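# Put blue foam block or yellow sponge in door tote

## Task

Look over the desks in the room. If a blue foam block sits on any of them, place it in the tote near the door; if no such block exists, place the yellow sponge there instead. The placed item must lie fully inside the tote with no part sticking out past its rim. Nothing new may end up on the floor, the cartons must stay standing on their desks, and the robot must not tip over or finish leaning. The item must stay put on its own once the robot lets go; anything held in place only by the robot does not count.

## Robot and tools

ROBOT. A Hello Robot Stretch 3 with one arm: a two-wheel base (0.33 m long, 0.34 m wide) that drives forward/back and turns in place but cannot slide sideways, a lift on a mast, and a telescoping arm that reaches out to the robot's RIGHT. To move the gripper forward or back you drive the base. Turns pivot about the point between the wheels, 0.05 m behind the front edge; with the arm in and wrist folded the swept circle has radius 0.28 m, and an unfolded level wrist reaches past it.

FRAMES. Base frame: origin on the floor between the drive wheels, x forward, y left, z up. hand_pose is reported in it, at the point where closed fingertips meet. The odometry frame is the base frame at scene start; heading is positive to the left, -3.142 to 3.142.

execute_actions(actions): a list run in order; an empty list just returns the current state plus one image per camera (head_camera, nav_camera, wrist_camera, always that order). Each action is {"robot": ..., "steps": n, "until": ...}; steps is 1 to 450 at 30 per second, and {"steps": n} alone waits. "robot" is one command, a list of up to 8 commands executed in sequence (items may be {"pause_s": s}, s at most 15), or {"stop": true}, which brakes everything and clears the queue.
- base: exactly one of translate_m (metres, offset from where the base is when that command begins, forward positive, |value| at most 1) or rotate_rad (radians, offset turn, left/counter-clockwise positive, |value| at most 3.2).
- joints: absolute targets by name; unnamed joints keep their target. Ranges: lift_m 0 to 1.1 (arm height); arm_m 0 to 0.52 (extension); wrist_yaw_rad -1.345 to 4.42 (0 along the arm, positive toward the front, 3.0 folded over the base); wrist_pitch_rad -1.57 to 0.451 (0 level, negative tips fingers down); wrist_roll_rad -2.911 to 2.911; gripper_m -0.089 to 0.179 (larger is wider; actual fingertip gap is below this, by 0.007 nearly closed and 0.025 wide open, and zero under 0.007); head_pan_rad -3.953 to 1.73 (0 forward, positive left, -1.57 looks along the arm); head_tilt_rad -1.53 to 0.419 (negative down).
- contact_limits: {"arm_m": effort %} (1 to 100) sets the push level at which the arm stops, lasting until the next arm command.
A new command acts at once, overrides named joints and throws away the remainder of any previous queue. A call with any invalid or out-of-range value is rejected whole.

"until" ends an action early. {"robot": {"status": "ended"}} fires when nothing reports moving and no queue runs (or immediately if the first command is refused). Other fields: e.g. {"lift_m": [">", 0.3], "base_status": ["!=", "moving"]}, with operators = != < <= > >=; numbers compare as printed (joints three decimals, base four). {"any": {"status": "ended"}} fires when any one motion or the queue finishes.

zoom_image(camera, region): enlarged view of the latest image; region [x0, y0, x1, y1] in pixels from the top-left, at most 504x504.

finished_scene(scene): ends the scene (integer) irreversibly; let every motion finish first, since the robot is braked afterward.

RESULTS. base_status and joint_status per part: moving, done (within tolerance, do not test with "="), off_target (came to rest short and may still push), contact_stop (pushed something firmly; that joint goes slack), time_out, stopped, not_commanded, torque_fault (wrist servo off for 10 s, limp, refuses goals). The base bracket shows distance moved versus goal from wheel counts (slip counts as travel). measured_speeds, motor_effort (% with peak in brackets; positive pushes toward higher values; readings are biased and noisy), refusals/queue/queue_left, and lines starting refused:, dropped:, replaced:. robot.on_its_own appears when the robot altered a goal, a joint is slack or off, effort at rest is abnormal (likely load or contact), or base_tilt is 3 degrees or more off its start value. lidar_m: 12 distances in 30-degree sectors counter-clockwise from straight ahead (4th left, 7th behind, 10th right), at 0.17 m height, so table legs show but tops do not. wrist_depth_mm and head_depth_mm: 7x7 grids of median depth in mm. Camera calibrations (K, distortion, T_world_to_cam) are given per camera and are slightly uncertain.

SPEED. Full base speed (0.30 m/s, 1.9 rad/s) needs lift_m under 0.30, arm_m under 0.03 and wrist_yaw_rad over 2.54; otherwise 0.10 m/s and 0.63 rad/s.

GRIPPING. Close to a gripper_m below the object's width (lower squeezes harder, but the stall guard may relax it); release by opening at least 0.02 beyond where the pads touched. Neither reading nor done proves a grasp; check cameras. To re-squeeze send a different value.

AVOID. Fold or unfold the wrist only with lift_m 0.32 to 0.95, wrist_pitch_rad -0.4, roll near 0; once folded the lift may drop to 0.25. With yaw below -0.4 keep pitch at -0.5 or lower. Pushing an unyielding object with the gripper above about 0.45 m can tip the robot, especially twice in a row or with a raised arm limit. Do not drive while gripping or hooking something fixed. If it snags on furniture, reverse the last move in small steps; if it leans, free the gripper, and if still tipped lower lift_m to about 0.2. Avoid drops, slams, hard pushes, knocking cartons or items to the floor, and long wrist strain. Loose objects may occasionally be nudged by outside forces, so confirm the final placement.

Each tool is called after ">>>" as name(argument=value, ...), one argument or row to a line, values as JSON.

## Session

>>> execute_actions(
  actions=[
    {"robot":{"joints":{"head_tilt_rad":-0.5}},"steps":40,"until":{"robot":{"status":"ended"}}},
  ],
)

>>> execute_actions(
  actions=[
    {"robot":{"joints":{"head_pan_rad":1.5}},"steps":90,"until":{"robot":{"status":"ended"}}},
  ],
)

>>> execute_actions(
  actions=[
    {"robot":{"joints":{"head_pan_rad":-1.5}},"steps":90,"until":{"robot":{"status":"ended"}}},
  ],
)

>>> execute_actions(
  actions=[
    {"robot":{"joints":{"head_pan_rad":-3.1}},"steps":90,"until":{"robot":{"status":"ended"}}},
  ],
)

Scene clock: 0.87 s.
robot.base_odometry: x=+0.000 y=+0.000 heading=+0.000 (m, m, rad; robot's odometry frame)
robot.turned_by_wheels: +0.000 (rad since the last result)
robot.turned_by_imu: +0.000 (rad since the last result)
robot.base_tilt: forward=+0.4 right=+2.4 (deg)
robot.lidar_m: 2.53 1.94 1.89 1.84 1.66 1.39 1.74 1.84 1.84 2.35 1.82 1.73
robot.head_depth_mm: 2095 2193 2347 2440 1965 1565 1293 / 2265 2433 2616 2657 1976 1564 1292 / 2501 2682 2868 2692 1965 1552 1285 / 2367 2559 2828 2696 1979 1553 1286 / 2213 2386 2580 2672 1958 1545 1288 / 2071 2224 2403 2530 1958 1555 1283 / 1949 2029 1892 2350 1949 1557 1279
robot.base_status: not_commanded
robot.joint_positions: lift_m=+0.431 arm_m=+0.002 wrist_yaw_rad=+2.816 wrist_pitch_rad=-0.362 wrist_roll_rad=-0.007 gripper_m=+0.037 head_pan_rad=-0.016 head_tilt_rad=-0.493
robot.joint_goals: lift_m=+0.431 arm_m=+0.002 wrist_yaw_rad=+2.816 wrist_pitch_rad=-0.362 wrist_roll_rad=-0.007 gripper_m=+0.037 head_pan_rad=-0.016 head_tilt_rad=-0.500
robot.joint_status: lift_m=not_commanded arm_m=not_commanded wrist_yaw_rad=not_commanded wrist_pitch_rad=not_commanded wrist_roll_rad=not_commanded gripper_m=not_commanded head_pan_rad=not_commanded head_tilt_rad=done
robot.measured_speeds: translate_m=+0.000 rotate_rad=+0.000 lift_m=+0.000 arm_m=+0.000 wrist_yaw_rad=+0.000 wrist_pitch_rad=+0.000 wrist_roll_rad=+0.000 head_pan_rad=+0.000 head_tilt_rad=+0.000
robot: refusals=0 queue=done queue_left=0
robot.motor_effort: left_wheel=-1(1) right_wheel=+0(1) lift_m=+30(29) arm_m=+0(0) wrist_yaw_rad=+0(1) wrist_pitch_rad=+9(9) wrist_roll_rad=+0(0) gripper_m=-1(0) head_pan_rad=+0(1) head_tilt_rad=-3(31) (%)
robot.hand_pose: x=+0.0527 y=+0.0718 z=+0.4568 quat_wxyz=(+0.239, +0.704, +0.014, +0.668) (m; robot's base frame)
robot.wrist_depth_mm: - - - - - - - / - - - - - - - / - - - - - - - / - - - - - - - / 989 - - 994 975 941 921 / 827 - 808 788 - 743 734 / 674 - 653 645 639 626 617
pictures: head_camera (sideways: a quarter turn clockwise sets it upright), nav_camera (sideways: a quarter turn counterclockwise sets it upright), wrist_camera
camera_calibration (this result's frames):
head_camera: T_world_to_cam=[[-0.4514, -0.0427801, -0.891296, 1.18775], [-0.0561989, 0.99823, -0.0194505, 0.0320519], [0.89055, 0.0413099, -0.453005, 0.543713], [0, 0, 0, 1]] pos_world=[0.0537471, -0.0036439, 1.30556]
nav_camera: T_world_to_cam=[[0.430165, -0.00488661, 0.902737, -1.1373], [0.0284033, -0.999417, -0.0189445, 0.072492], [0.902303, 0.03379, -0.429775, 0.517073], [0, 0, 0, 1]] pos_world=[0.0206131, 0.0494203, 1.25029]
wrist_camera: T_world_to_cam=[[0.95368, -0.297668, -0.043453, 0.000570677], [-0.173413, -0.425963, -0.887966, 0.485966], [0.24581, 0.854371, -0.457852, 0.297], [0, 0, 0, 1]] pos_world=[0.0107232, -0.0465742, 0.567528]
Images, in order (width x height): head_camera 896x504, nav_camera 672x504, wrist_camera 644x364.

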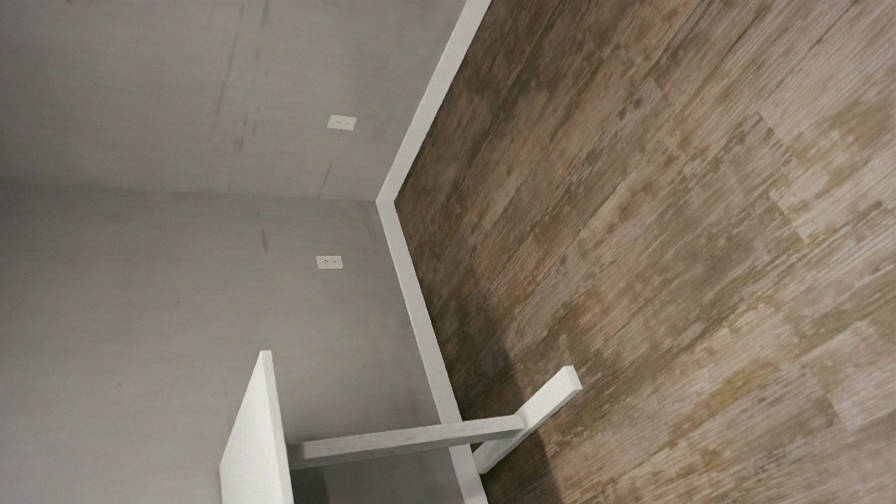

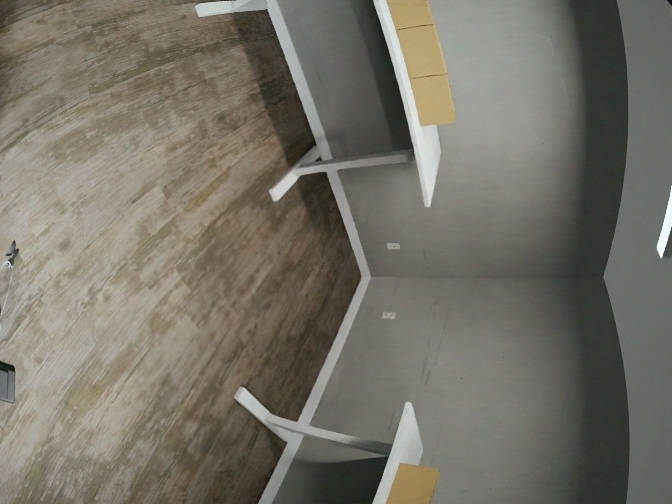

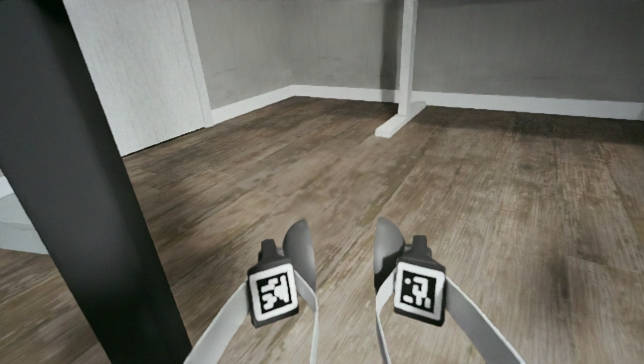

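Scene clock: 2.20 s.
robot.base_odometry: x=+0.000 y=+0.000 heading=+0.000 (m, m, rad; robot's odometry frame)
robot.turned_by_wheels: +0.000 (rad since the last result)
robot.turned_by_imu: +0.000 (rad since the last result)
robot.base_tilt: forward=+0.5 right=+2.5 (deg)
robot.lidar_m: 2.53 1.95 1.90 1.84 1.66 1.40 1.74 1.85 1.84 2.35 1.81 1.73
robot.head_depth_mm: 2150 2260 2426 2519 1978 1565 1290 / 2221 2410 2607 2703 1962 1565 1291 / 2010 2210 2442 2560 1974 1555 1294 / 1847 1988 2198 2412 1979 1557 1288 / 1684 1822 1975 2172 1981 1558 1289 / 1554 1680 1810 1978 1959 1547 1285 / 1456 1562 1672 1817 1885 1501 1305
robot.base_status: not_commanded
robot.joint_positions: lift_m=+0.431 arm_m=+0.002 wrist_yaw_rad=+2.816 wrist_pitch_rad=-0.362 wrist_roll_rad=-0.007 gripper_m=+0.037 head_pan_rad=+1.493 head_tilt_rad=-0.493
robot.joint_goals: lift_m=+0.431 arm_m=+0.002 wrist_yaw_rad=+2.816 wrist_pitch_rad=-0.362 wrist_roll_rad=-0.007 gripper_m=+0.037 head_pan_rad=+1.500 head_tilt_rad=-0.500
robot.joint_status: lift_m=not_commanded arm_m=not_commanded wrist_yaw_rad=not_commanded wrist_pitch_rad=not_commanded wrist_roll_rad=not_commanded gripper_m=not_commanded head_pan_rad=done head_tilt_rad=done
robot.measured_speeds: translate_m=+0.000 rotate_rad=+0.000 lift_m=+0.000 arm_m=+0.000 wrist_yaw_rad=+0.000 wrist_pitch_rad=+0.000 wrist_roll_rad=+0.000 head_pan_rad=+0.000 head_tilt_rad=+0.000
robot: refusals=0 queue=done queue_left=0
robot.motor_effort: left_wheel=-1(2) right_wheel=+0(1) lift_m=+30(30) arm_m=-1(0) wrist_yaw_rad=-1(0) wrist_pitch_rad=+9(9) wrist_roll_rad=+0(0) gripper_m=+0(0) head_pan_rad=+4(43) head_tilt_rad=-3(3) (%)
robot.hand_pose: x=+0.0527 y=+0.0718 z=+0.4568 quat_wxyz=(+0.239, +0.704, +0.014, +0.668) (m; robot's base frame)
robot.wrist_depth_mm: - - - - - - - / - - - - - - - / - - - - - - - / - - - - - - - / 954 - - 994 - 944 904 / 837 - 806 764 - 728 728 / 691 - 654 644 642 625 619
pictures: head_camera (sideways: a quarter turn clockwise sets it upright), nav_camera (sideways: a quarter turn counterclockwise sets it upright), wrist_camera
camera_calibration (this result's frames):
head_camera: T_world_to_cam=[[0.0147726, -0.453404, -0.891183, 1.18476], [-0.999795, 0.00562033, -0.0194324, 0.0377843], [0.0138195, 0.891288, -0.453228, 0.549351], [0, 0, 0, 1]] pos_world=[0.0126829, 0.0473316, 1.30555]
nav_camera: T_world_to_cam=[[0.0314902, 0.429265, 0.902629, -1.13473], [0.999261, -0.0334457, -0.0189556, 0.0665842], [0.022052, 0.902559, -0.430001, 0.522736], [0, 0, 0, 1]] pos_world=[-0.0423294, 0.0175279, 1.25028]
wrist_camera: T_world_to_cam=[[0.95368, -0.297668, -0.0434528, 0.000570605], [-0.173413, -0.425963, -0.887966, 0.485967], [0.24581, 0.854371, -0.457852, 0.297], [0, 0, 0, 1]] pos_world=[0.0107231, -0.0465742, 0.567528]
Images, in order (width x height): head_camera 896x504, nav_camera 672x504, wrist_camera 644x364.

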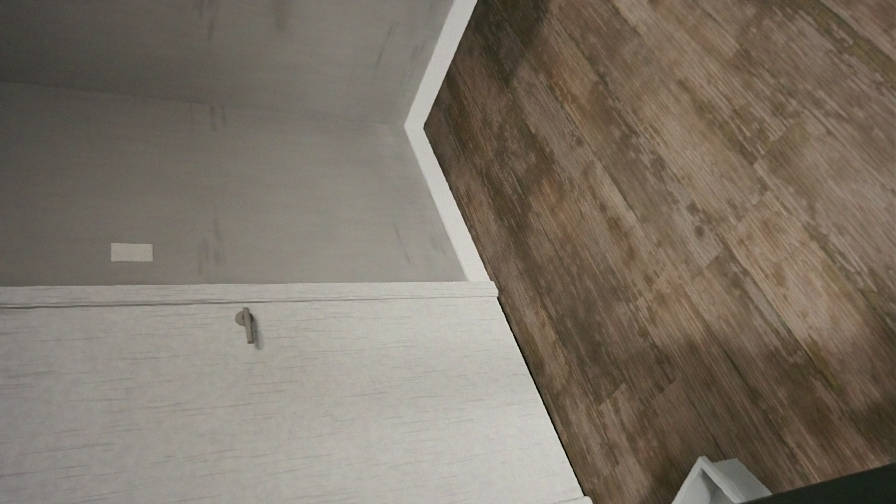

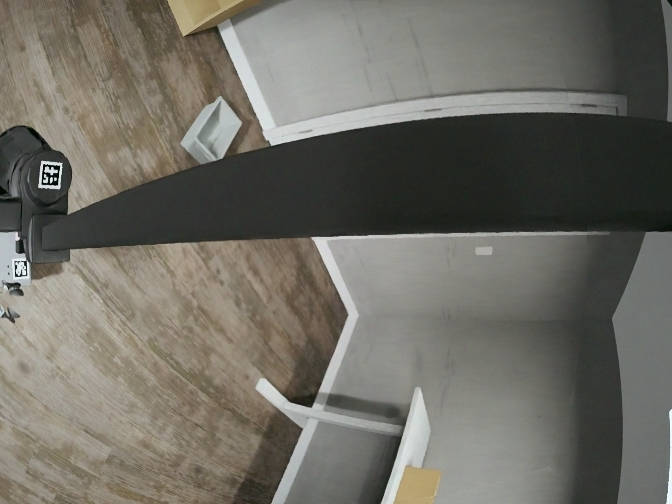

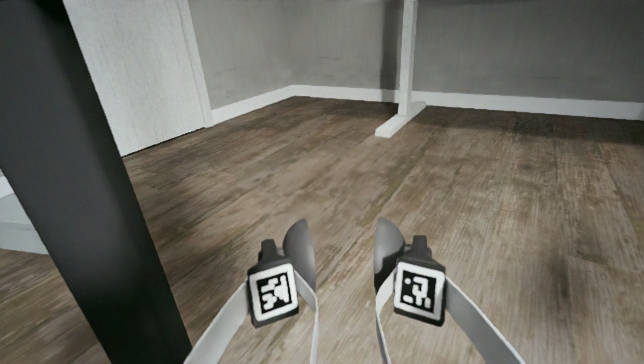

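Scene clock: 4.17 s.
robot.base_odometry: x=+0.000 y=+0.000 heading=+0.000 (m, m, rad; robot's odometry frame)
robot.turned_by_wheels: +0.000 (rad since the last result)
robot.turned_by_imu: +0.000 (rad since the last result)
robot.base_tilt: forward=+0.5 right=+2.5 (deg)
robot.lidar_m: 2.54 1.94 1.90 1.84 1.67 1.40 1.74 1.84 1.84 2.35 1.81 1.72
robot.head_depth_mm: 2501 2756 2949 2701 1982 1567 1284 / 2339 2575 2872 2723 1975 1562 1290 / 2205 2400 2646 2678 1970 1567 1292 / 2074 2238 2446 2562 1971 1559 1293 / 1956 2084 1845 2413 1970 1553 1284 / 1842 1425 2129 2332 1966 1550 1282 / 1756 1339 2010 2193 1956 1552 1279
robot.base_status: not_commanded
robot.joint_positions: lift_m=+0.431 arm_m=+0.002 wrist_yaw_rad=+2.816 wrist_pitch_rad=-0.362 wrist_roll_rad=-0.007 gripper_m=+0.037 head_pan_rad=-1.493 head_tilt_rad=-0.494
robot.joint_goals: lift_m=+0.431 arm_m=+0.002 wrist_yaw_rad=+2.816 wrist_pitch_rad=-0.362 wrist_roll_rad=-0.007 gripper_m=+0.037 head_pan_rad=-1.500 head_tilt_rad=-0.500
robot.joint_status: lift_m=not_commanded arm_m=not_commanded wrist_yaw_rad=not_commanded wrist_pitch_rad=not_commanded wrist_roll_rad=not_commanded gripper_m=not_commanded head_pan_rad=done head_tilt_rad=done
robot.measured_speeds: translate_m=+0.000 rotate_rad=+0.000 lift_m=+0.000 arm_m=+0.000 wrist_yaw_rad=+0.000 wrist_pitch_rad=+0.000 wrist_roll_rad=+0.000 head_pan_rad=+0.000 head_tilt_rad=+0.000
robot: refusals=0 queue=done queue_left=0
robot.motor_effort: left_wheel=-1(1) right_wheel=-1(1) lift_m=+30(30) arm_m=-1(1) wrist_yaw_rad=+0(0) wrist_pitch_rad=+9(9) wrist_roll_rad=+0(1) gripper_m=-1(1) head_pan_rad=-3(42) head_tilt_rad=-3(3) (%)
robot.hand_pose: x=+0.0527 y=+0.0718 z=+0.4568 quat_wxyz=(+0.239, +0.704, +0.014, +0.668) (m; robot's base frame)
robot.wrist_depth_mm: - - - - - - - / - - - - - - - / - - - - - - - / - - - - - - - / 962 - 999 - 983 923 897 / 847 - 818 766 - 761 733 / 701 - 656 658 636 627 610
pictures: head_camera (sideways: a quarter turn clockwise sets it upright), nav_camera (sideways: a quarter turn counterclockwise sets it upright), wrist_camera
camera_calibration (this result's frames):
head_camera: T_world_to_cam=[[-0.085077, 0.44573, -0.891115, 1.18528], [0.988518, 0.149851, -0.0194216, 0.0256414], [0.124878, -0.882536, -0.453361, 0.548847], [0, 0, 0, 1]] pos_world=[0.00695409, -0.0477801, 1.30554]
nav_camera: T_world_to_cam=[[0.0356247, -0.429078, 0.902565, -1.13467], [-0.992315, -0.122275, -0.0189623, 0.0787416], [0.118498, -0.894953, -0.430136, 0.522323], [0, 0, 0, 1]] pos_world=[0.0566647, -0.00977964, 1.25028]
wrist_camera: T_world_to_cam=[[0.95368, -0.297668, -0.0434526, 0.000570513], [-0.173413, -0.425963, -0.887966, 0.485967], [0.24581, 0.854371, -0.457852, 0.297], [0, 0, 0, 1]] pos_world=[0.0107231, -0.0465742, 0.567528]
Images, in order (width x height): head_camera 896x504, nav_camera 672x504, wrist_camera 644x364.

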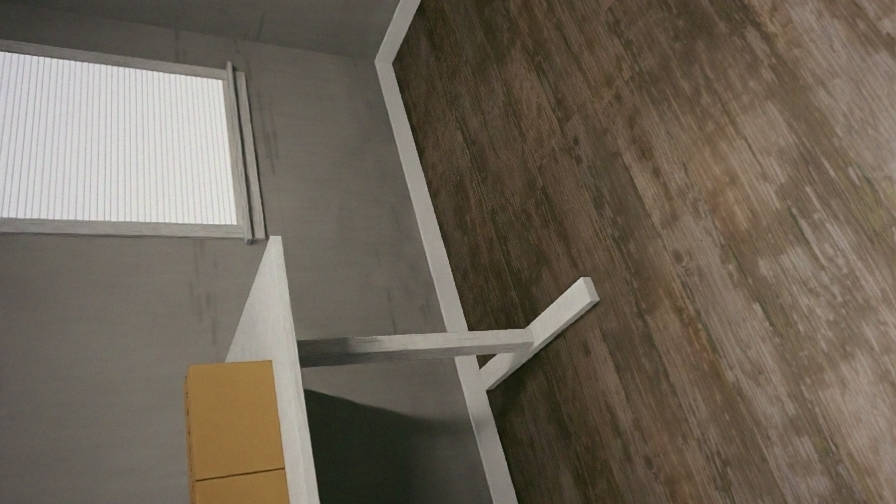

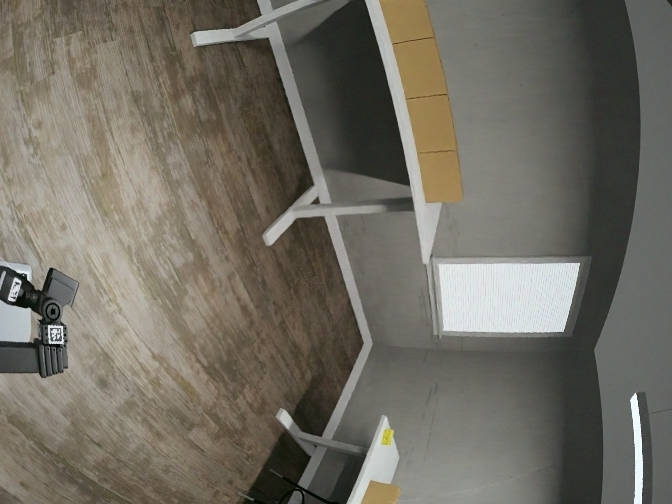

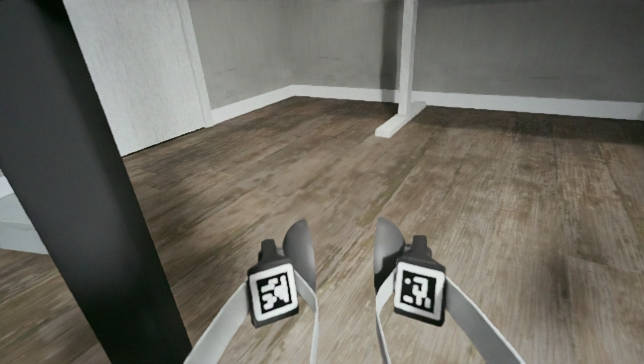

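Scene clock: 5.53 s.
robot.base_odometry: x=+0.000 y=+0.000 heading=+0.000 (m, m, rad; robot's odometry frame)
robot.turned_by_wheels: +0.000 (rad since the last result)
robot.turned_by_imu: +0.000 (rad since the last result)
robot.base_tilt: forward=+0.4 right=+2.5 (deg)
robot.lidar_m: 2.53 1.94 1.89 1.84 1.67 1.39 1.74 1.84 1.84 2.35 1.81 1.73
robot.head_depth_mm: 1710 1556 1700 1917 1853 1575 1291 / 1930 2049 2181 2338 1930 1557 1286 / 2172 2309 2468 2552 1981 1552 1286 / 2437 2648 2845 2689 1975 1563 1285 / 2370 2564 2803 2666 1964 1555 1286 / 2222 2380 2581 2687 1954 1554 1282 / 2115 2262 2255 2415 1963 1550 1283
robot.base_status: not_commanded
robot.joint_positions: lift_m=+0.431 arm_m=+0.002 wrist_yaw_rad=+2.816 wrist_pitch_rad=-0.362 wrist_roll_rad=-0.007 gripper_m=+0.037 head_pan_rad=-3.093 head_tilt_rad=-0.494
robot.joint_goals: lift_m=+0.431 arm_m=+0.002 wrist_yaw_rad=+2.816 wrist_pitch_rad=-0.362 wrist_roll_rad=-0.007 gripper_m=+0.037 head_pan_rad=-3.100 head_tilt_rad=-0.500
robot.joint_status: lift_m=not_commanded arm_m=not_commanded wrist_yaw_rad=not_commanded wrist_pitch_rad=not_commanded wrist_roll_rad=not_commanded gripper_m=not_commanded head_pan_rad=done head_tilt_rad=done
robot.measured_speeds: translate_m=+0.000 rotate_rad=+0.000 lift_m=+0.000 arm_m=+0.000 wrist_yaw_rad=+0.000 wrist_pitch_rad=+0.000 wrist_roll_rad=+0.000 head_pan_rad=+0.000 head_tilt_rad=+0.000
robot: refusals=0 queue=done queue_left=0
robot.motor_effort: left_wheel=-1(0) right_wheel=+0(1) lift_m=+31(30) arm_m=-1(1) wrist_yaw_rad=+0(1) wrist_pitch_rad=+9(9) wrist_roll_rad=+0(0) gripper_m=+1(0) head_pan_rad=-3(38) head_tilt_rad=-3(3) (%)
robot.hand_pose: x=+0.0527 y=+0.0718 z=+0.4568 quat_wxyz=(+0.239, +0.704, +0.014, +0.668) (m; robot's base frame)
robot.wrist_depth_mm: - - - - - - - / - - - - - - - / - - - - - - - / - - - - - - - / 965 - - 973 979 933 881 / 840 - 818 787 - 759 739 / 704 - 662 650 638 627 620
pictures: head_camera (sideways: a quarter turn clockwise sets it upright), nav_camera (sideways: a quarter turn counterclockwise sets it upright), wrist_camera
camera_calibration (this result's frames):
head_camera: T_world_to_cam=[[0.448051, 0.0720277, -0.891102, 1.18201], [0.120926, -0.992472, -0.0194194, 0.0309309], [-0.885792, -0.099056, -0.453388, 0.555047], [0, 0, 0, 1]] pos_world=[-0.0416847, 0.00054136, 1.30554]
nav_camera: T_world_to_cam=[[-0.429962, -0.0230827, 0.902552, -1.13182], [-0.0932493, 0.995462, -0.0189637, 0.073259], [-0.898018, -0.092316, -0.430163, 0.52856], [0, 0, 0, 1]] pos_world=[-0.00515026, -0.0502575, 1.25028]
wrist_camera: T_world_to_cam=[[0.95368, -0.297668, -0.0434527, 0.000570534], [-0.173413, -0.425963, -0.887966, 0.485967], [0.24581, 0.854371, -0.457852, 0.297], [0, 0, 0, 1]] pos_world=[0.0107231, -0.0465742, 0.567528]
Images, in order (width x height): head_camera 896x504, nav_camera 672x504, wrist_camera 644x364.

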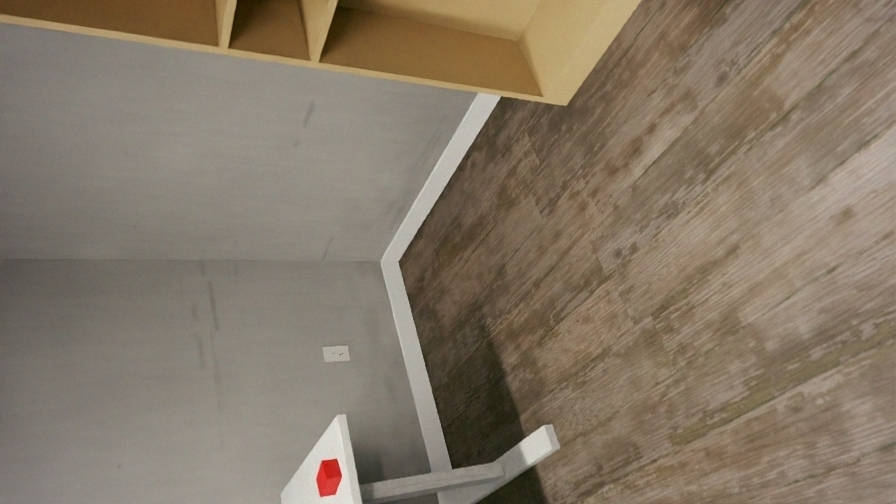

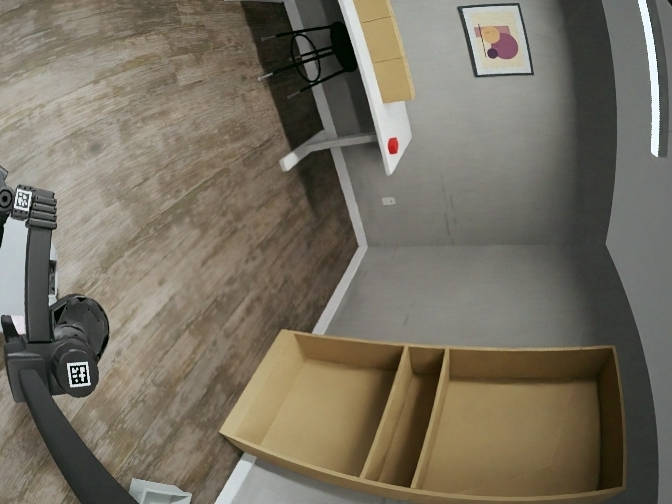

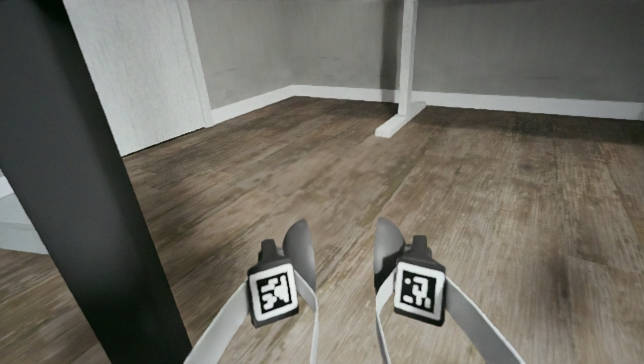

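>>> execute_actions(
  actions=[
    {"robot":[{"joints":{"lift_m":0.27,"head_pan_rad":1.7,"head_tilt_rad":-0.3},"base":{"rotate_rad":-0.06}},{"base":{"translate_m":1}},{"base":{"translate_m":1}},{"base":{"translate_m":0.3}}],"steps":450,"until":{"robot":{"status":"ended"}}},
  ],
)

>>> execute_actions(
  actions=[
    {"robot":{"joints":{"head_pan_rad":-2.2}},"steps":90,"until":{"robot":{"status":"ended"}}},
  ],
)

Scene clock: 26.53 s.
robot.base_odometry: x=+2.296 y=-0.138 heading=-0.060 (m, m, rad; robot's odometry frame)
robot.turned_by_wheels: -0.060 (rad since the last result)
robot.turned_by_imu: -0.055 (rad since the last result)
robot.base_tilt: forward=+0.3 right=+3.0 (deg)
robot.lidar_m: 0.58 0.63 0.63 0.74 1.29 3.26 3.56 3.77 0.98 0.57 0.50 0.50
robot.head_depth_mm: 661 684 707 734 762 792 822 / 737 766 796 827 865 904 948 / 834 871 911 953 998 1051 1108 / 957 1008 1067 1070 1174 1262 1330 / 1126 1198 1271 1151 1434 1574 1479 / 1375 1477 1549 1153 1756 1800 1471 / - - - - - - -
robot.base_status: moving (translate_m +0.3000 of +0.3000)
robot.joint_positions: lift_m=+0.271 arm_m=+0.002 wrist_yaw_rad=+2.816 wrist_pitch_rad=-0.363 wrist_roll_rad=-0.007 gripper_m=+0.037 head_pan_rad=+1.693 head_tilt_rad=-0.309
robot.joint_goals: lift_m=+0.270 arm_m=+0.002 wrist_yaw_rad=+2.816 wrist_pitch_rad=-0.363 wrist_roll_rad=-0.007 gripper_m=+0.037 head_pan_rad=+1.700 head_tilt_rad=-0.300
robot.joint_status: lift_m=done arm_m=not_commanded wrist_yaw_rad=not_commanded wrist_pitch_rad=not_commanded wrist_roll_rad=not_commanded gripper_m=not_commanded head_pan_rad=done head_tilt_rad=done
robot.measured_speeds: translate_m=-0.001 rotate_rad=+0.000 lift_m=+0.000 arm_m=+0.000 wrist_yaw_rad=+0.000 wrist_pitch_rad=+0.000 wrist_roll_rad=+0.000 head_pan_rad=+0.000 head_tilt_rad=+0.000
robot: refusals=0 queue=running queue_left=0
robot.motor_effort: left_wheel=+0(9) right_wheel=-3(8) lift_m=+13(31) arm_m=-1(1) wrist_yaw_rad=-1(1) wrist_pitch_rad=+10(10) wrist_roll_rad=+0(0) gripper_m=+0(1) head_pan_rad=+3(41) head_tilt_rad=+4(20) (%)
robot.hand_pose: x=+0.0526 y=+0.0718 z=+0.2959 quat_wxyz=(+0.239, +0.704, +0.014, +0.668) (m; robot's base frame)
robot.wrist_depth_mm: - 953 777 672 586 523 473 / - - 856 710 636 546 498 / - - 915 804 679 601 528 / - 986 922 807 726 627 559 / 717 719 712 710 714 631 591 / 595 - 575 550 - 532 520 / 492 - - 468 450 442 439
pictures: head_camera (sideways: a quarter turn clockwise sets it upright), nav_camera (sideways: a quarter turn counterclockwise sets it upright), wrist_camera
camera_calibration (this result's frames):
head_camera: T_world_to_cam=[[0.0838683, -0.272032, -0.958627, 1.27236], [-0.981512, -0.188648, -0.0323374, 0.0544797], [-0.172047, 0.943616, -0.282824, 0.328726], [0, 0, 0, 1]] pos_world=[0.0033178, 0.0462093, 1.31445]
nav_camera: T_world_to_cam=[[-0.0335149, 0.255843, 0.966137, -1.21724], [0.98561, 0.168709, -0.0104854, 0.0556437], [-0.165678, 0.951883, -0.257816, 0.299798], [0, 0, 0, 1]] pos_world=[-0.0459687, 0.0166626, 1.2539]
wrist_camera: T_world_to_cam=[[0.953675, -0.297683, -0.0434598, -0.00641484], [-0.173502, -0.426225, -0.887823, 0.343106], [0.245766, 0.854235, -0.458129, 0.223482], [0, 0, 0, 1]] pos_world=[0.0107231, -0.0465751, 0.406722]
Images, in order (width x height): head_camera 896x504, nav_camera 672x504, wrist_camera 644x364.

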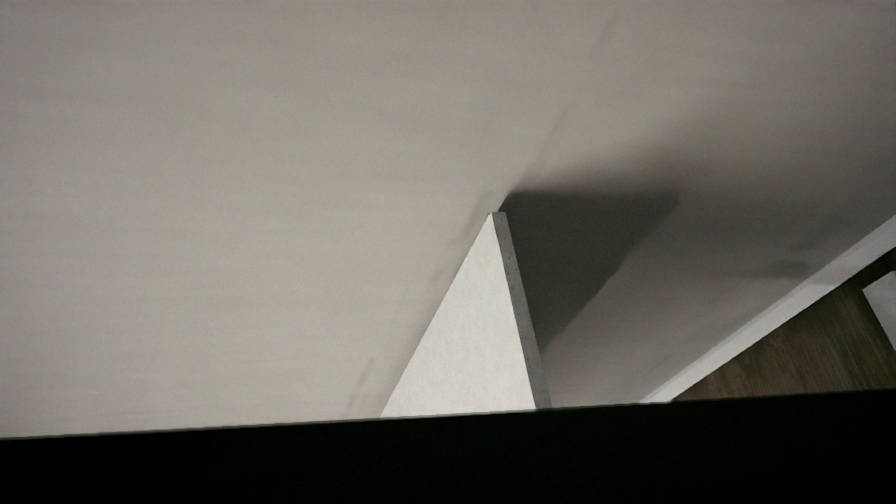

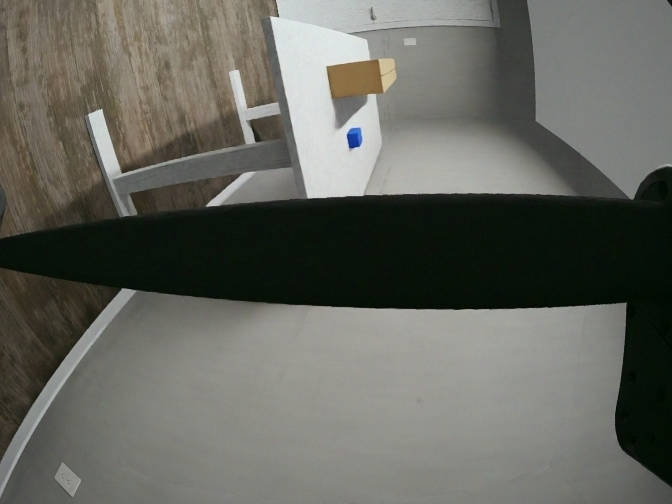

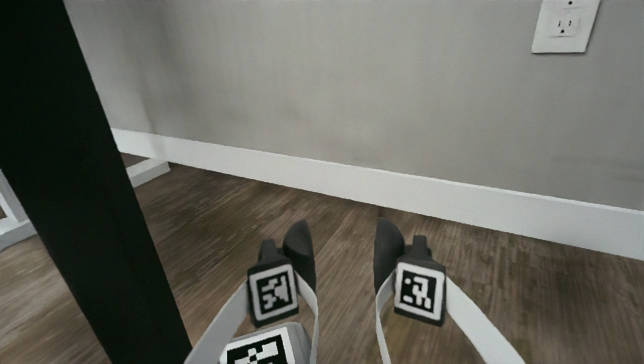

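Scene clock: 28.90 s.
robot.base_odometry: x=+2.296 y=-0.138 heading=-0.060 (m, m, rad; robot's odometry frame)
robot.turned_by_wheels: +0.000 (rad since the last result)
robot.turned_by_imu: +0.000 (rad since the last result)
robot.base_tilt: forward=+0.5 right=+2.5 (deg)
robot.lidar_m: 0.58 0.63 0.63 0.73 1.29 3.25 3.58 3.77 0.98 0.57 0.50 0.50
robot.head_depth_mm: 3370 3534 1656 1157 2636 1910 1497 / 3456 3629 3754 1190 2444 1907 1481 / 2652 3032 2855 1291 2235 1290 1363 / 1704 1828 1895 1284 2244 1888 1439 / 1234 1296 1365 1306 1526 1627 1445 / 968 1008 1048 1084 1142 1190 1250 / 796 821 850 881 912 942 975
robot.base_status: done (translate_m +0.3000 of +0.3000)
robot.joint_positions: lift_m=+0.271 arm_m=+0.002 wrist_yaw_rad=+2.816 wrist_pitch_rad=-0.363 wrist_roll_rad=-0.007 gripper_m=+0.037 head_pan_rad=-2.193 head_tilt_rad=-0.309
robot.joint_goals: lift_m=+0.270 arm_m=+0.002 wrist_yaw_rad=+2.816 wrist_pitch_rad=-0.363 wrist_roll_rad=-0.007 gripper_m=+0.037 head_pan_rad=-2.200 head_tilt_rad=-0.300
robot.joint_status: lift_m=done arm_m=not_commanded wrist_yaw_rad=not_commanded wrist_pitch_rad=not_commanded wrist_roll_rad=not_commanded gripper_m=not_commanded head_pan_rad=done head_tilt_rad=done
robot.measured_speeds: translate_m=+0.000 rotate_rad=+0.000 lift_m=+0.000 arm_m=+0.000 wrist_yaw_rad=+0.000 wrist_pitch_rad=+0.000 wrist_roll_rad=+0.000 head_pan_rad=+0.000 head_tilt_rad=+0.000
robot: refusals=0 queue=done queue_left=0
robot.motor_effort: left_wheel=+0(3) right_wheel=-3(3) lift_m=+13(13) arm_m=-1(1) wrist_yaw_rad=+0(1) wrist_pitch_rad=+10(10) wrist_roll_rad=+0(0) gripper_m=-1(1) head_pan_rad=-3(42) head_tilt_rad=+5(4) (%)
robot.hand_pose: x=+0.0526 y=+0.0718 z=+0.2959 quat_wxyz=(+0.239, +0.704, +0.014, +0.668) (m; robot's base frame)
robot.wrist_depth_mm: - 919 787 667 595 533 477 / - - 861 731 636 552 497 / - - 938 791 667 595 523 / - 991 975 822 720 627 555 / 724 741 724 703 700 635 584 / 599 - 570 553 - 531 522 / 488 - - 464 449 445 441
pictures: head_camera (sideways: a quarter turn clockwise sets it upright), nav_camera (sideways: a quarter turn counterclockwise sets it upright), wrist_camera
camera_calibration (this result's frames):
head_camera: T_world_to_cam=[[0.122575, 0.256925, -0.958627, 1.27213], [0.849813, -0.526091, -0.0323374, 0.0433086], [-0.512633, -0.81069, -0.282824, 0.330804], [0, 0, 0, 1]] pos_world=[-0.023155, -0.0358774, 1.31445]
nav_camera: T_world_to_cam=[[-0.148651, -0.210907, 0.966137, -1.21654], [-0.839321, 0.543535, -0.0104854, 0.0667758], [-0.522918, -0.812458, -0.257816, 0.301977], [0, 0, 0, 1]] pos_world=[0.033116, -0.0475283, 1.2539]
wrist_camera: T_world_to_cam=[[0.953676, -0.297681, -0.0434601, -0.00641452], [-0.173502, -0.426226, -0.887823, 0.343106], [0.245765, 0.854235, -0.458129, 0.223482], [0, 0, 0, 1]] pos_world=[0.0107229, -0.0465751, 0.406722]
Images, in order (width x height): head_camera 896x504, nav_camera 672x504, wrist_camera 644x364.

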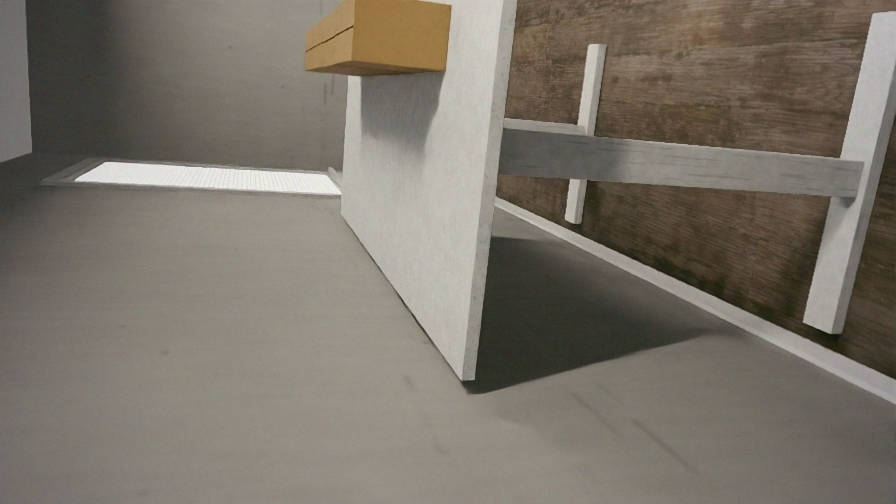

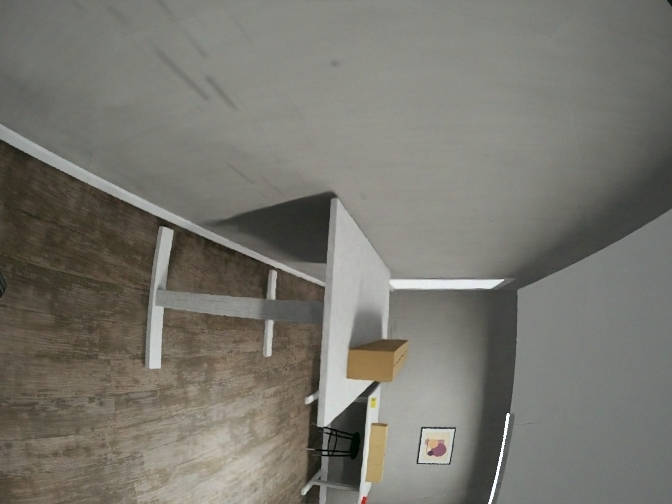

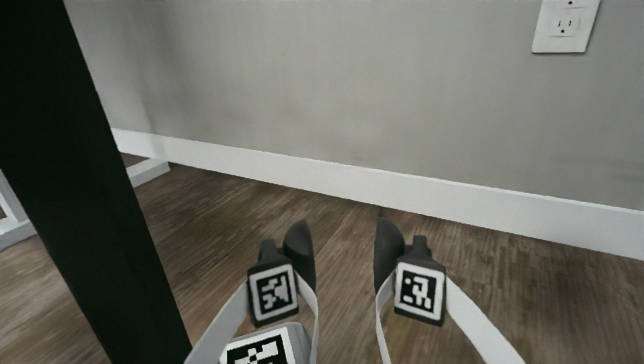

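>>> execute_actions(
  actions=[
    {"robot":[{"base":{"rotate_rad":2.13}},{"base":{"translate_m":0.6}},{"base":{"rotate_rad":1.57},"joints":{"head_pan_rad":-1.57,"head_tilt_rad":-0.5}},{"joints":{"lift_m":0.92,"wrist_pitch_rad":-0.4}},{"joints":{"wrist_yaw_rad":1.57}},{"joints":{"lift_m":1.05,"wrist_pitch_rad":0,"gripper_m":0.17}}],"steps":450,"until":{"robot":{"status":"ended"}}},
    {"steps":300,"until":{"robot":{"status":"ended"}}},
  ],
)

Scene clock: 47.70 s.
robot.base_odometry: x=+2.009 y=+0.389 heading=-2.643 (m, m, rad; robot's odometry frame)
robot.turned_by_wheels: +3.700 (rad since the last result)
robot.turned_by_imu: +3.661 (rad since the last result)
robot.base_tilt: forward=+0.4 right=+2.5 (deg)
robot.lidar_m: 3.74 1.39 1.24 1.08 0.96 0.57 0.49 0.50 0.58 0.30 2.69 3.17
robot.head_depth_mm: 914 942 958 740 541 425 350 / 1153 1193 1109 738 539 425 350 / 1563 1635 1161 731 539 424 350 / 2214 2367 1154 722 537 423 349 / 2223 2401 1151 731 536 423 349 / 2191 2330 744 595 535 422 348 / 2140 2281 559 558 533 421 347
robot.base_status: done (rotate_rad +1.5698 of +1.5700)
robot.joint_positions: lift_m=+0.755 arm_m=+0.002 wrist_yaw_rad=+2.816 wrist_pitch_rad=-0.414 wrist_roll_rad=-0.008 gripper_m=+0.037 head_pan_rad=-1.577 head_tilt_rad=-0.494
robot.joint_goals: lift_m=+0.755 arm_m=+0.002 wrist_yaw_rad=+2.816 wrist_pitch_rad=-0.400 wrist_roll_rad=-0.008 gripper_m=+0.037 head_pan_rad=-1.570 head_tilt_rad=-0.500
robot.joint_status: lift_m=contact_stop arm_m=not_commanded wrist_yaw_rad=not_commanded wrist_pitch_rad=done wrist_roll_rad=not_commanded gripper_m=not_commanded head_pan_rad=done head_tilt_rad=done
robot.measured_speeds: translate_m=+0.000 rotate_rad=+0.000 lift_m=+0.000 arm_m=+0.000 wrist_yaw_rad=+0.000 wrist_pitch_rad=+0.000 wrist_roll_rad=+0.000 head_pan_rad=+0.000 head_tilt_rad=+0.000
robot: refusals=0 queue=dropped queue_left=0
robot.on_its_own: lift_m is slack since a contact_stop, until your next command for it (your +0.920 is given up)
robot.motor_effort: left_wheel=-4(8) right_wheel=+5(14) lift_m=+29(75) arm_m=-1(0) wrist_yaw_rad=+0(1) wrist_pitch_rad=+8(10) wrist_roll_rad=+1(0) gripper_m=+0(0) head_pan_rad=+3(36) head_tilt_rad=-2(18) (%)
robot.hand_pose: x=+0.0506 y=+0.0659 z=+0.7685 quat_wxyz=(+0.256, +0.704, +0.033, +0.662) (m; robot's base frame)
robot.wrist_depth_mm: - 924 - - - - - / - 990 - - - - - / - - - - - - - / - - - - - - - / 994 - - - - - - / - - - - - - - / 995 981 967 984 965 951 943
pictures: head_camera (sideways: a quarter turn clockwise sets it upright), nav_camera (sideways: a quarter turn counterclockwise sets it upright), wrist_camera
dropped: robot: command 3 of its queue: lift_m: contact_stop
camera_calibration (this result's frames):
head_camera: T_world_to_cam=[[-0.0473742, 0.452174, -0.890671, 1.18447], [0.997605, 0.0664036, -0.0193504, 0.0254932], [0.050394, -0.889455, -0.454237, 0.550441], [0, 0, 0, 1]] pos_world=[0.00294222, -0.0476868, 1.3055]
nav_camera: T_world_to_cam=[[-0.000506637, -0.431442, 0.902141, -1.1339], [-0.999075, -0.0385685, -0.0190062, 0.0788399], [0.0429942, -0.901316, -0.431023, 0.523938], [0, 0, 0, 1]] pos_world=[0.0556662, -0.0139368, 1.25026]
wrist_camera: T_world_to_cam=[[0.953007, -0.299661, -0.0444959, 0.015264], [-0.18781, -0.469158, -0.862913, 0.744272], [0.237706, 0.830719, -0.50339, 0.482199], [0, 0, 0, 1]] pos_world=[0.0106136, -0.046817, 0.885656]
Images, in order (width x height): head_camera 896x504, nav_camera 672x504, wrist_camera 644x364.

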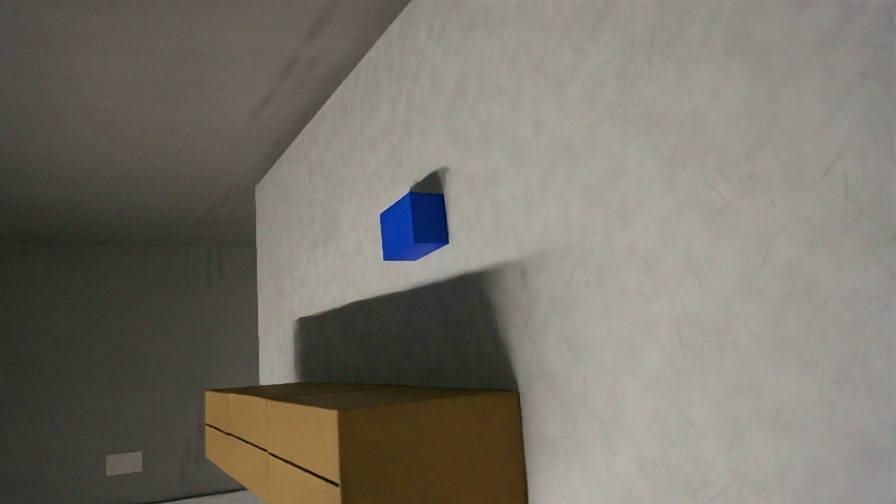

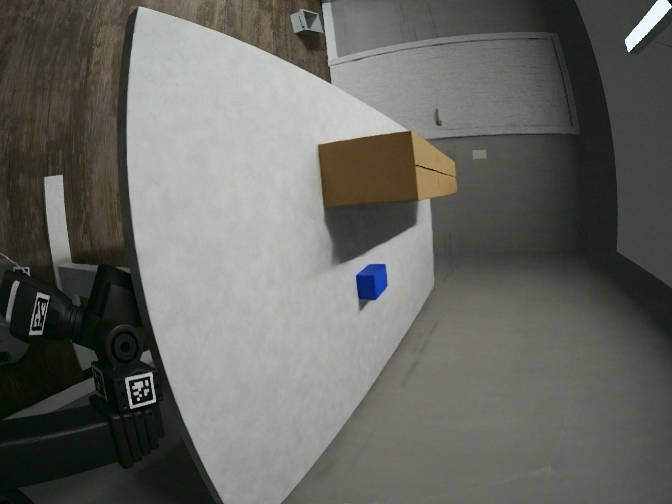

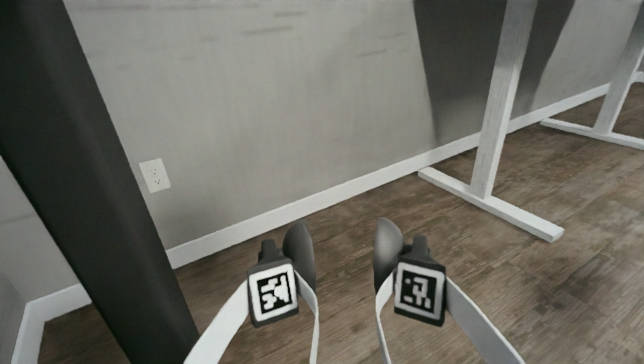

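>>> execute_actions(
  actions=[
    {"robot":[{"joints":{"lift_m":0.72}},{"base":{"rotate_rad":-1.5}},{"base":{"translate_m":-0.1},"joints":{"lift_m":0.94}},{"base":{"rotate_rad":1.6}},{"joints":{"wrist_yaw_rad":1.57}},{"joints":{"lift_m":1.0,"wrist_pitch_rad":0,"gripper_m":0.17}},{"joints":{"wrist_yaw_rad":0}}],"steps":450,"until":{"robot":{"status":"ended"}}},
    {"steps":300,"until":{"robot":{"status":"ended"}}},
  ],
)

Scene clock: 67.97 s.
robot.base_odometry: x=+2.063 y=+0.305 heading=-2.543 (m, m, rad; robot's odometry frame)
robot.turned_by_wheels: +0.100 (rad since the last result)
robot.turned_by_imu: +0.100 (rad since the last result)
robot.base_tilt: forward=+0.5 right=+2.5 (deg)
robot.lidar_m: 3.74 1.34 1.07 0.98 0.86 0.56 0.51 0.52 0.64 0.40 2.80 3.26
robot.head_depth_mm: 1203 1217 1114 783 585 - - / 1636 1663 1170 827 - - - / 2285 2471 1163 806 - - - / 2324 2526 1160 756 559 424 609 / 2293 2442 675 669 537 423 1192 / 2277 2425 639 666 534 422 1191 / 2230 2432 2578 728 534 421 1188
robot.base_status: done (rotate_rad +1.5999 of +1.6000)
robot.joint_positions: lift_m=+0.999 arm_m=+0.002 wrist_yaw_rad=+0.002 wrist_pitch_rad=-0.024 wrist_roll_rad=-0.008 gripper_m=+0.170 head_pan_rad=-1.577 head_tilt_rad=-0.494
robot.joint_goals: lift_m=+1.000 arm_m=+0.002 wrist_yaw_rad=+0.000 wrist_pitch_rad=+0.000 wrist_roll_rad=-0.008 gripper_m=+0.170 head_pan_rad=-1.570 head_tilt_rad=-0.500
robot.joint_status: lift_m=done arm_m=not_commanded wrist_yaw_rad=done wrist_pitch_rad=done wrist_roll_rad=not_commanded gripper_m=done head_pan_rad=done head_tilt_rad=done
robot.measured_speeds: translate_m=+0.000 rotate_rad=+0.000 lift_m=+0.000 arm_m=+0.000 wrist_yaw_rad=+0.000 wrist_pitch_rad=+0.000 wrist_roll_rad=+0.000 head_pan_rad=+0.000 head_tilt_rad=+0.000
robot: refusals=0 queue=done queue_left=0
robot.motor_effort: left_wheel=-3(6) right_wheel=+3(9) lift_m=+45(47) arm_m=+0(1) wrist_yaw_rad=-2(3) wrist_pitch_rad=+13(14) wrist_roll_rad=+0(0) gripper_m=+1(90) head_pan_rad=+3(4) head_tilt_rad=-2(3) (%)
robot.hand_pose: x=-0.0210 y=-0.4027 z=+1.1079 quat_wxyz=(+0.710, +0.009, -0.704, -0.008) (m; robot's base frame)
robot.wrist_depth_mm: - - - - - 651 464 / - - - - - 664 465 / - - - - - 665 476 / - - 518 - - 695 475 / - - 429 783 738 653 468 / - - 441 500 478 470 - / 409 355 371 367 358 350 325
pictures: head_camera (sideways: a quarter turn clockwise sets it upright), nav_camera (sideways: a quarter turn counterclockwise sets it upright), wrist_camera
camera_calibration (this result's frames):
head_camera: T_world_to_cam=[[-0.0473742, 0.452174, -0.890671, 1.18447], [0.997605, 0.0664036, -0.0193504, 0.0254932], [0.050394, -0.889455, -0.454237, 0.550441], [0, 0, 0, 1]] pos_world=[0.00294222, -0.0476868, 1.3055]
nav_camera: T_world_to_cam=[[-0.000506637, -0.431442, 0.902141, -1.1339], [-0.999075, -0.0385685, -0.0190062, 0.0788399], [0.0429942, -0.901316, -0.431023, 0.523938], [0, 0, 0, 1]] pos_world=[0.0556662, -0.0139368, 1.25026]
wrist_camera: T_world_to_cam=[[-0.99872, -0.0381647, -0.0331831, 0.00998121], [0.0276256, 0.137902, -0.990061, 1.1937], [0.0423614, -0.98971, -0.136671, -0.0840997], [0, 0, 0, 1]] pos_world=[-0.0194455, -0.247467, 1.17067]
Images, in order (width x height): head_camera 896x504, nav_camera 672x504, wrist_camera 644x364.

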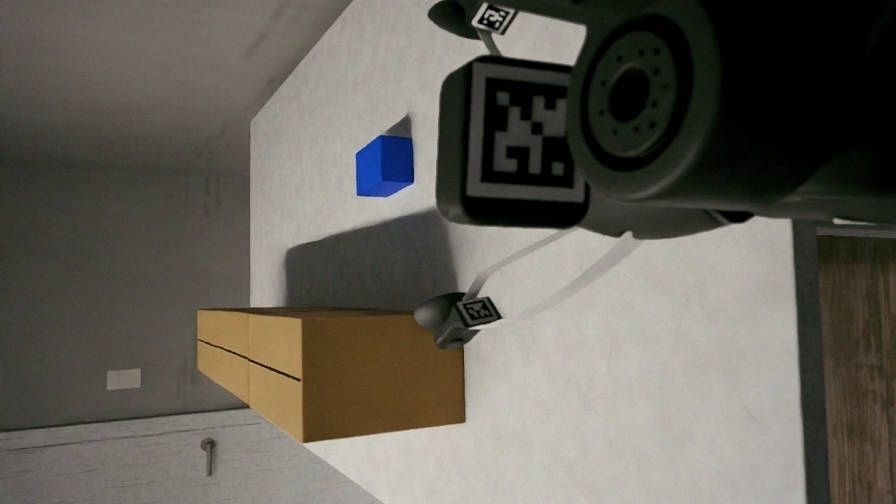

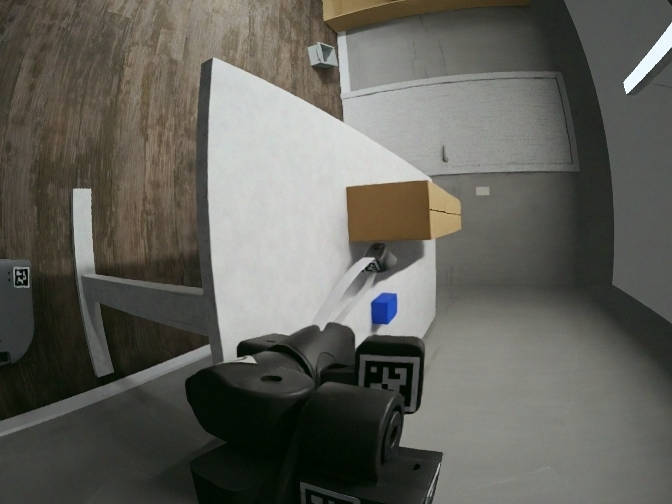

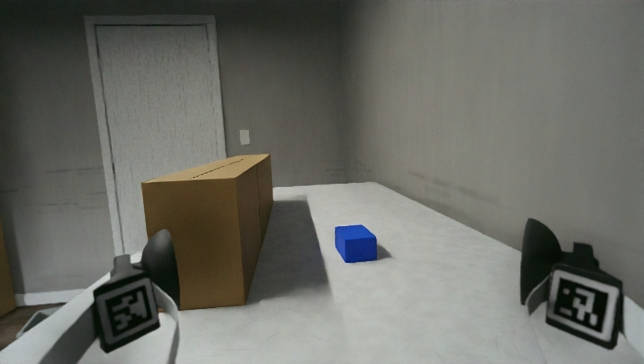

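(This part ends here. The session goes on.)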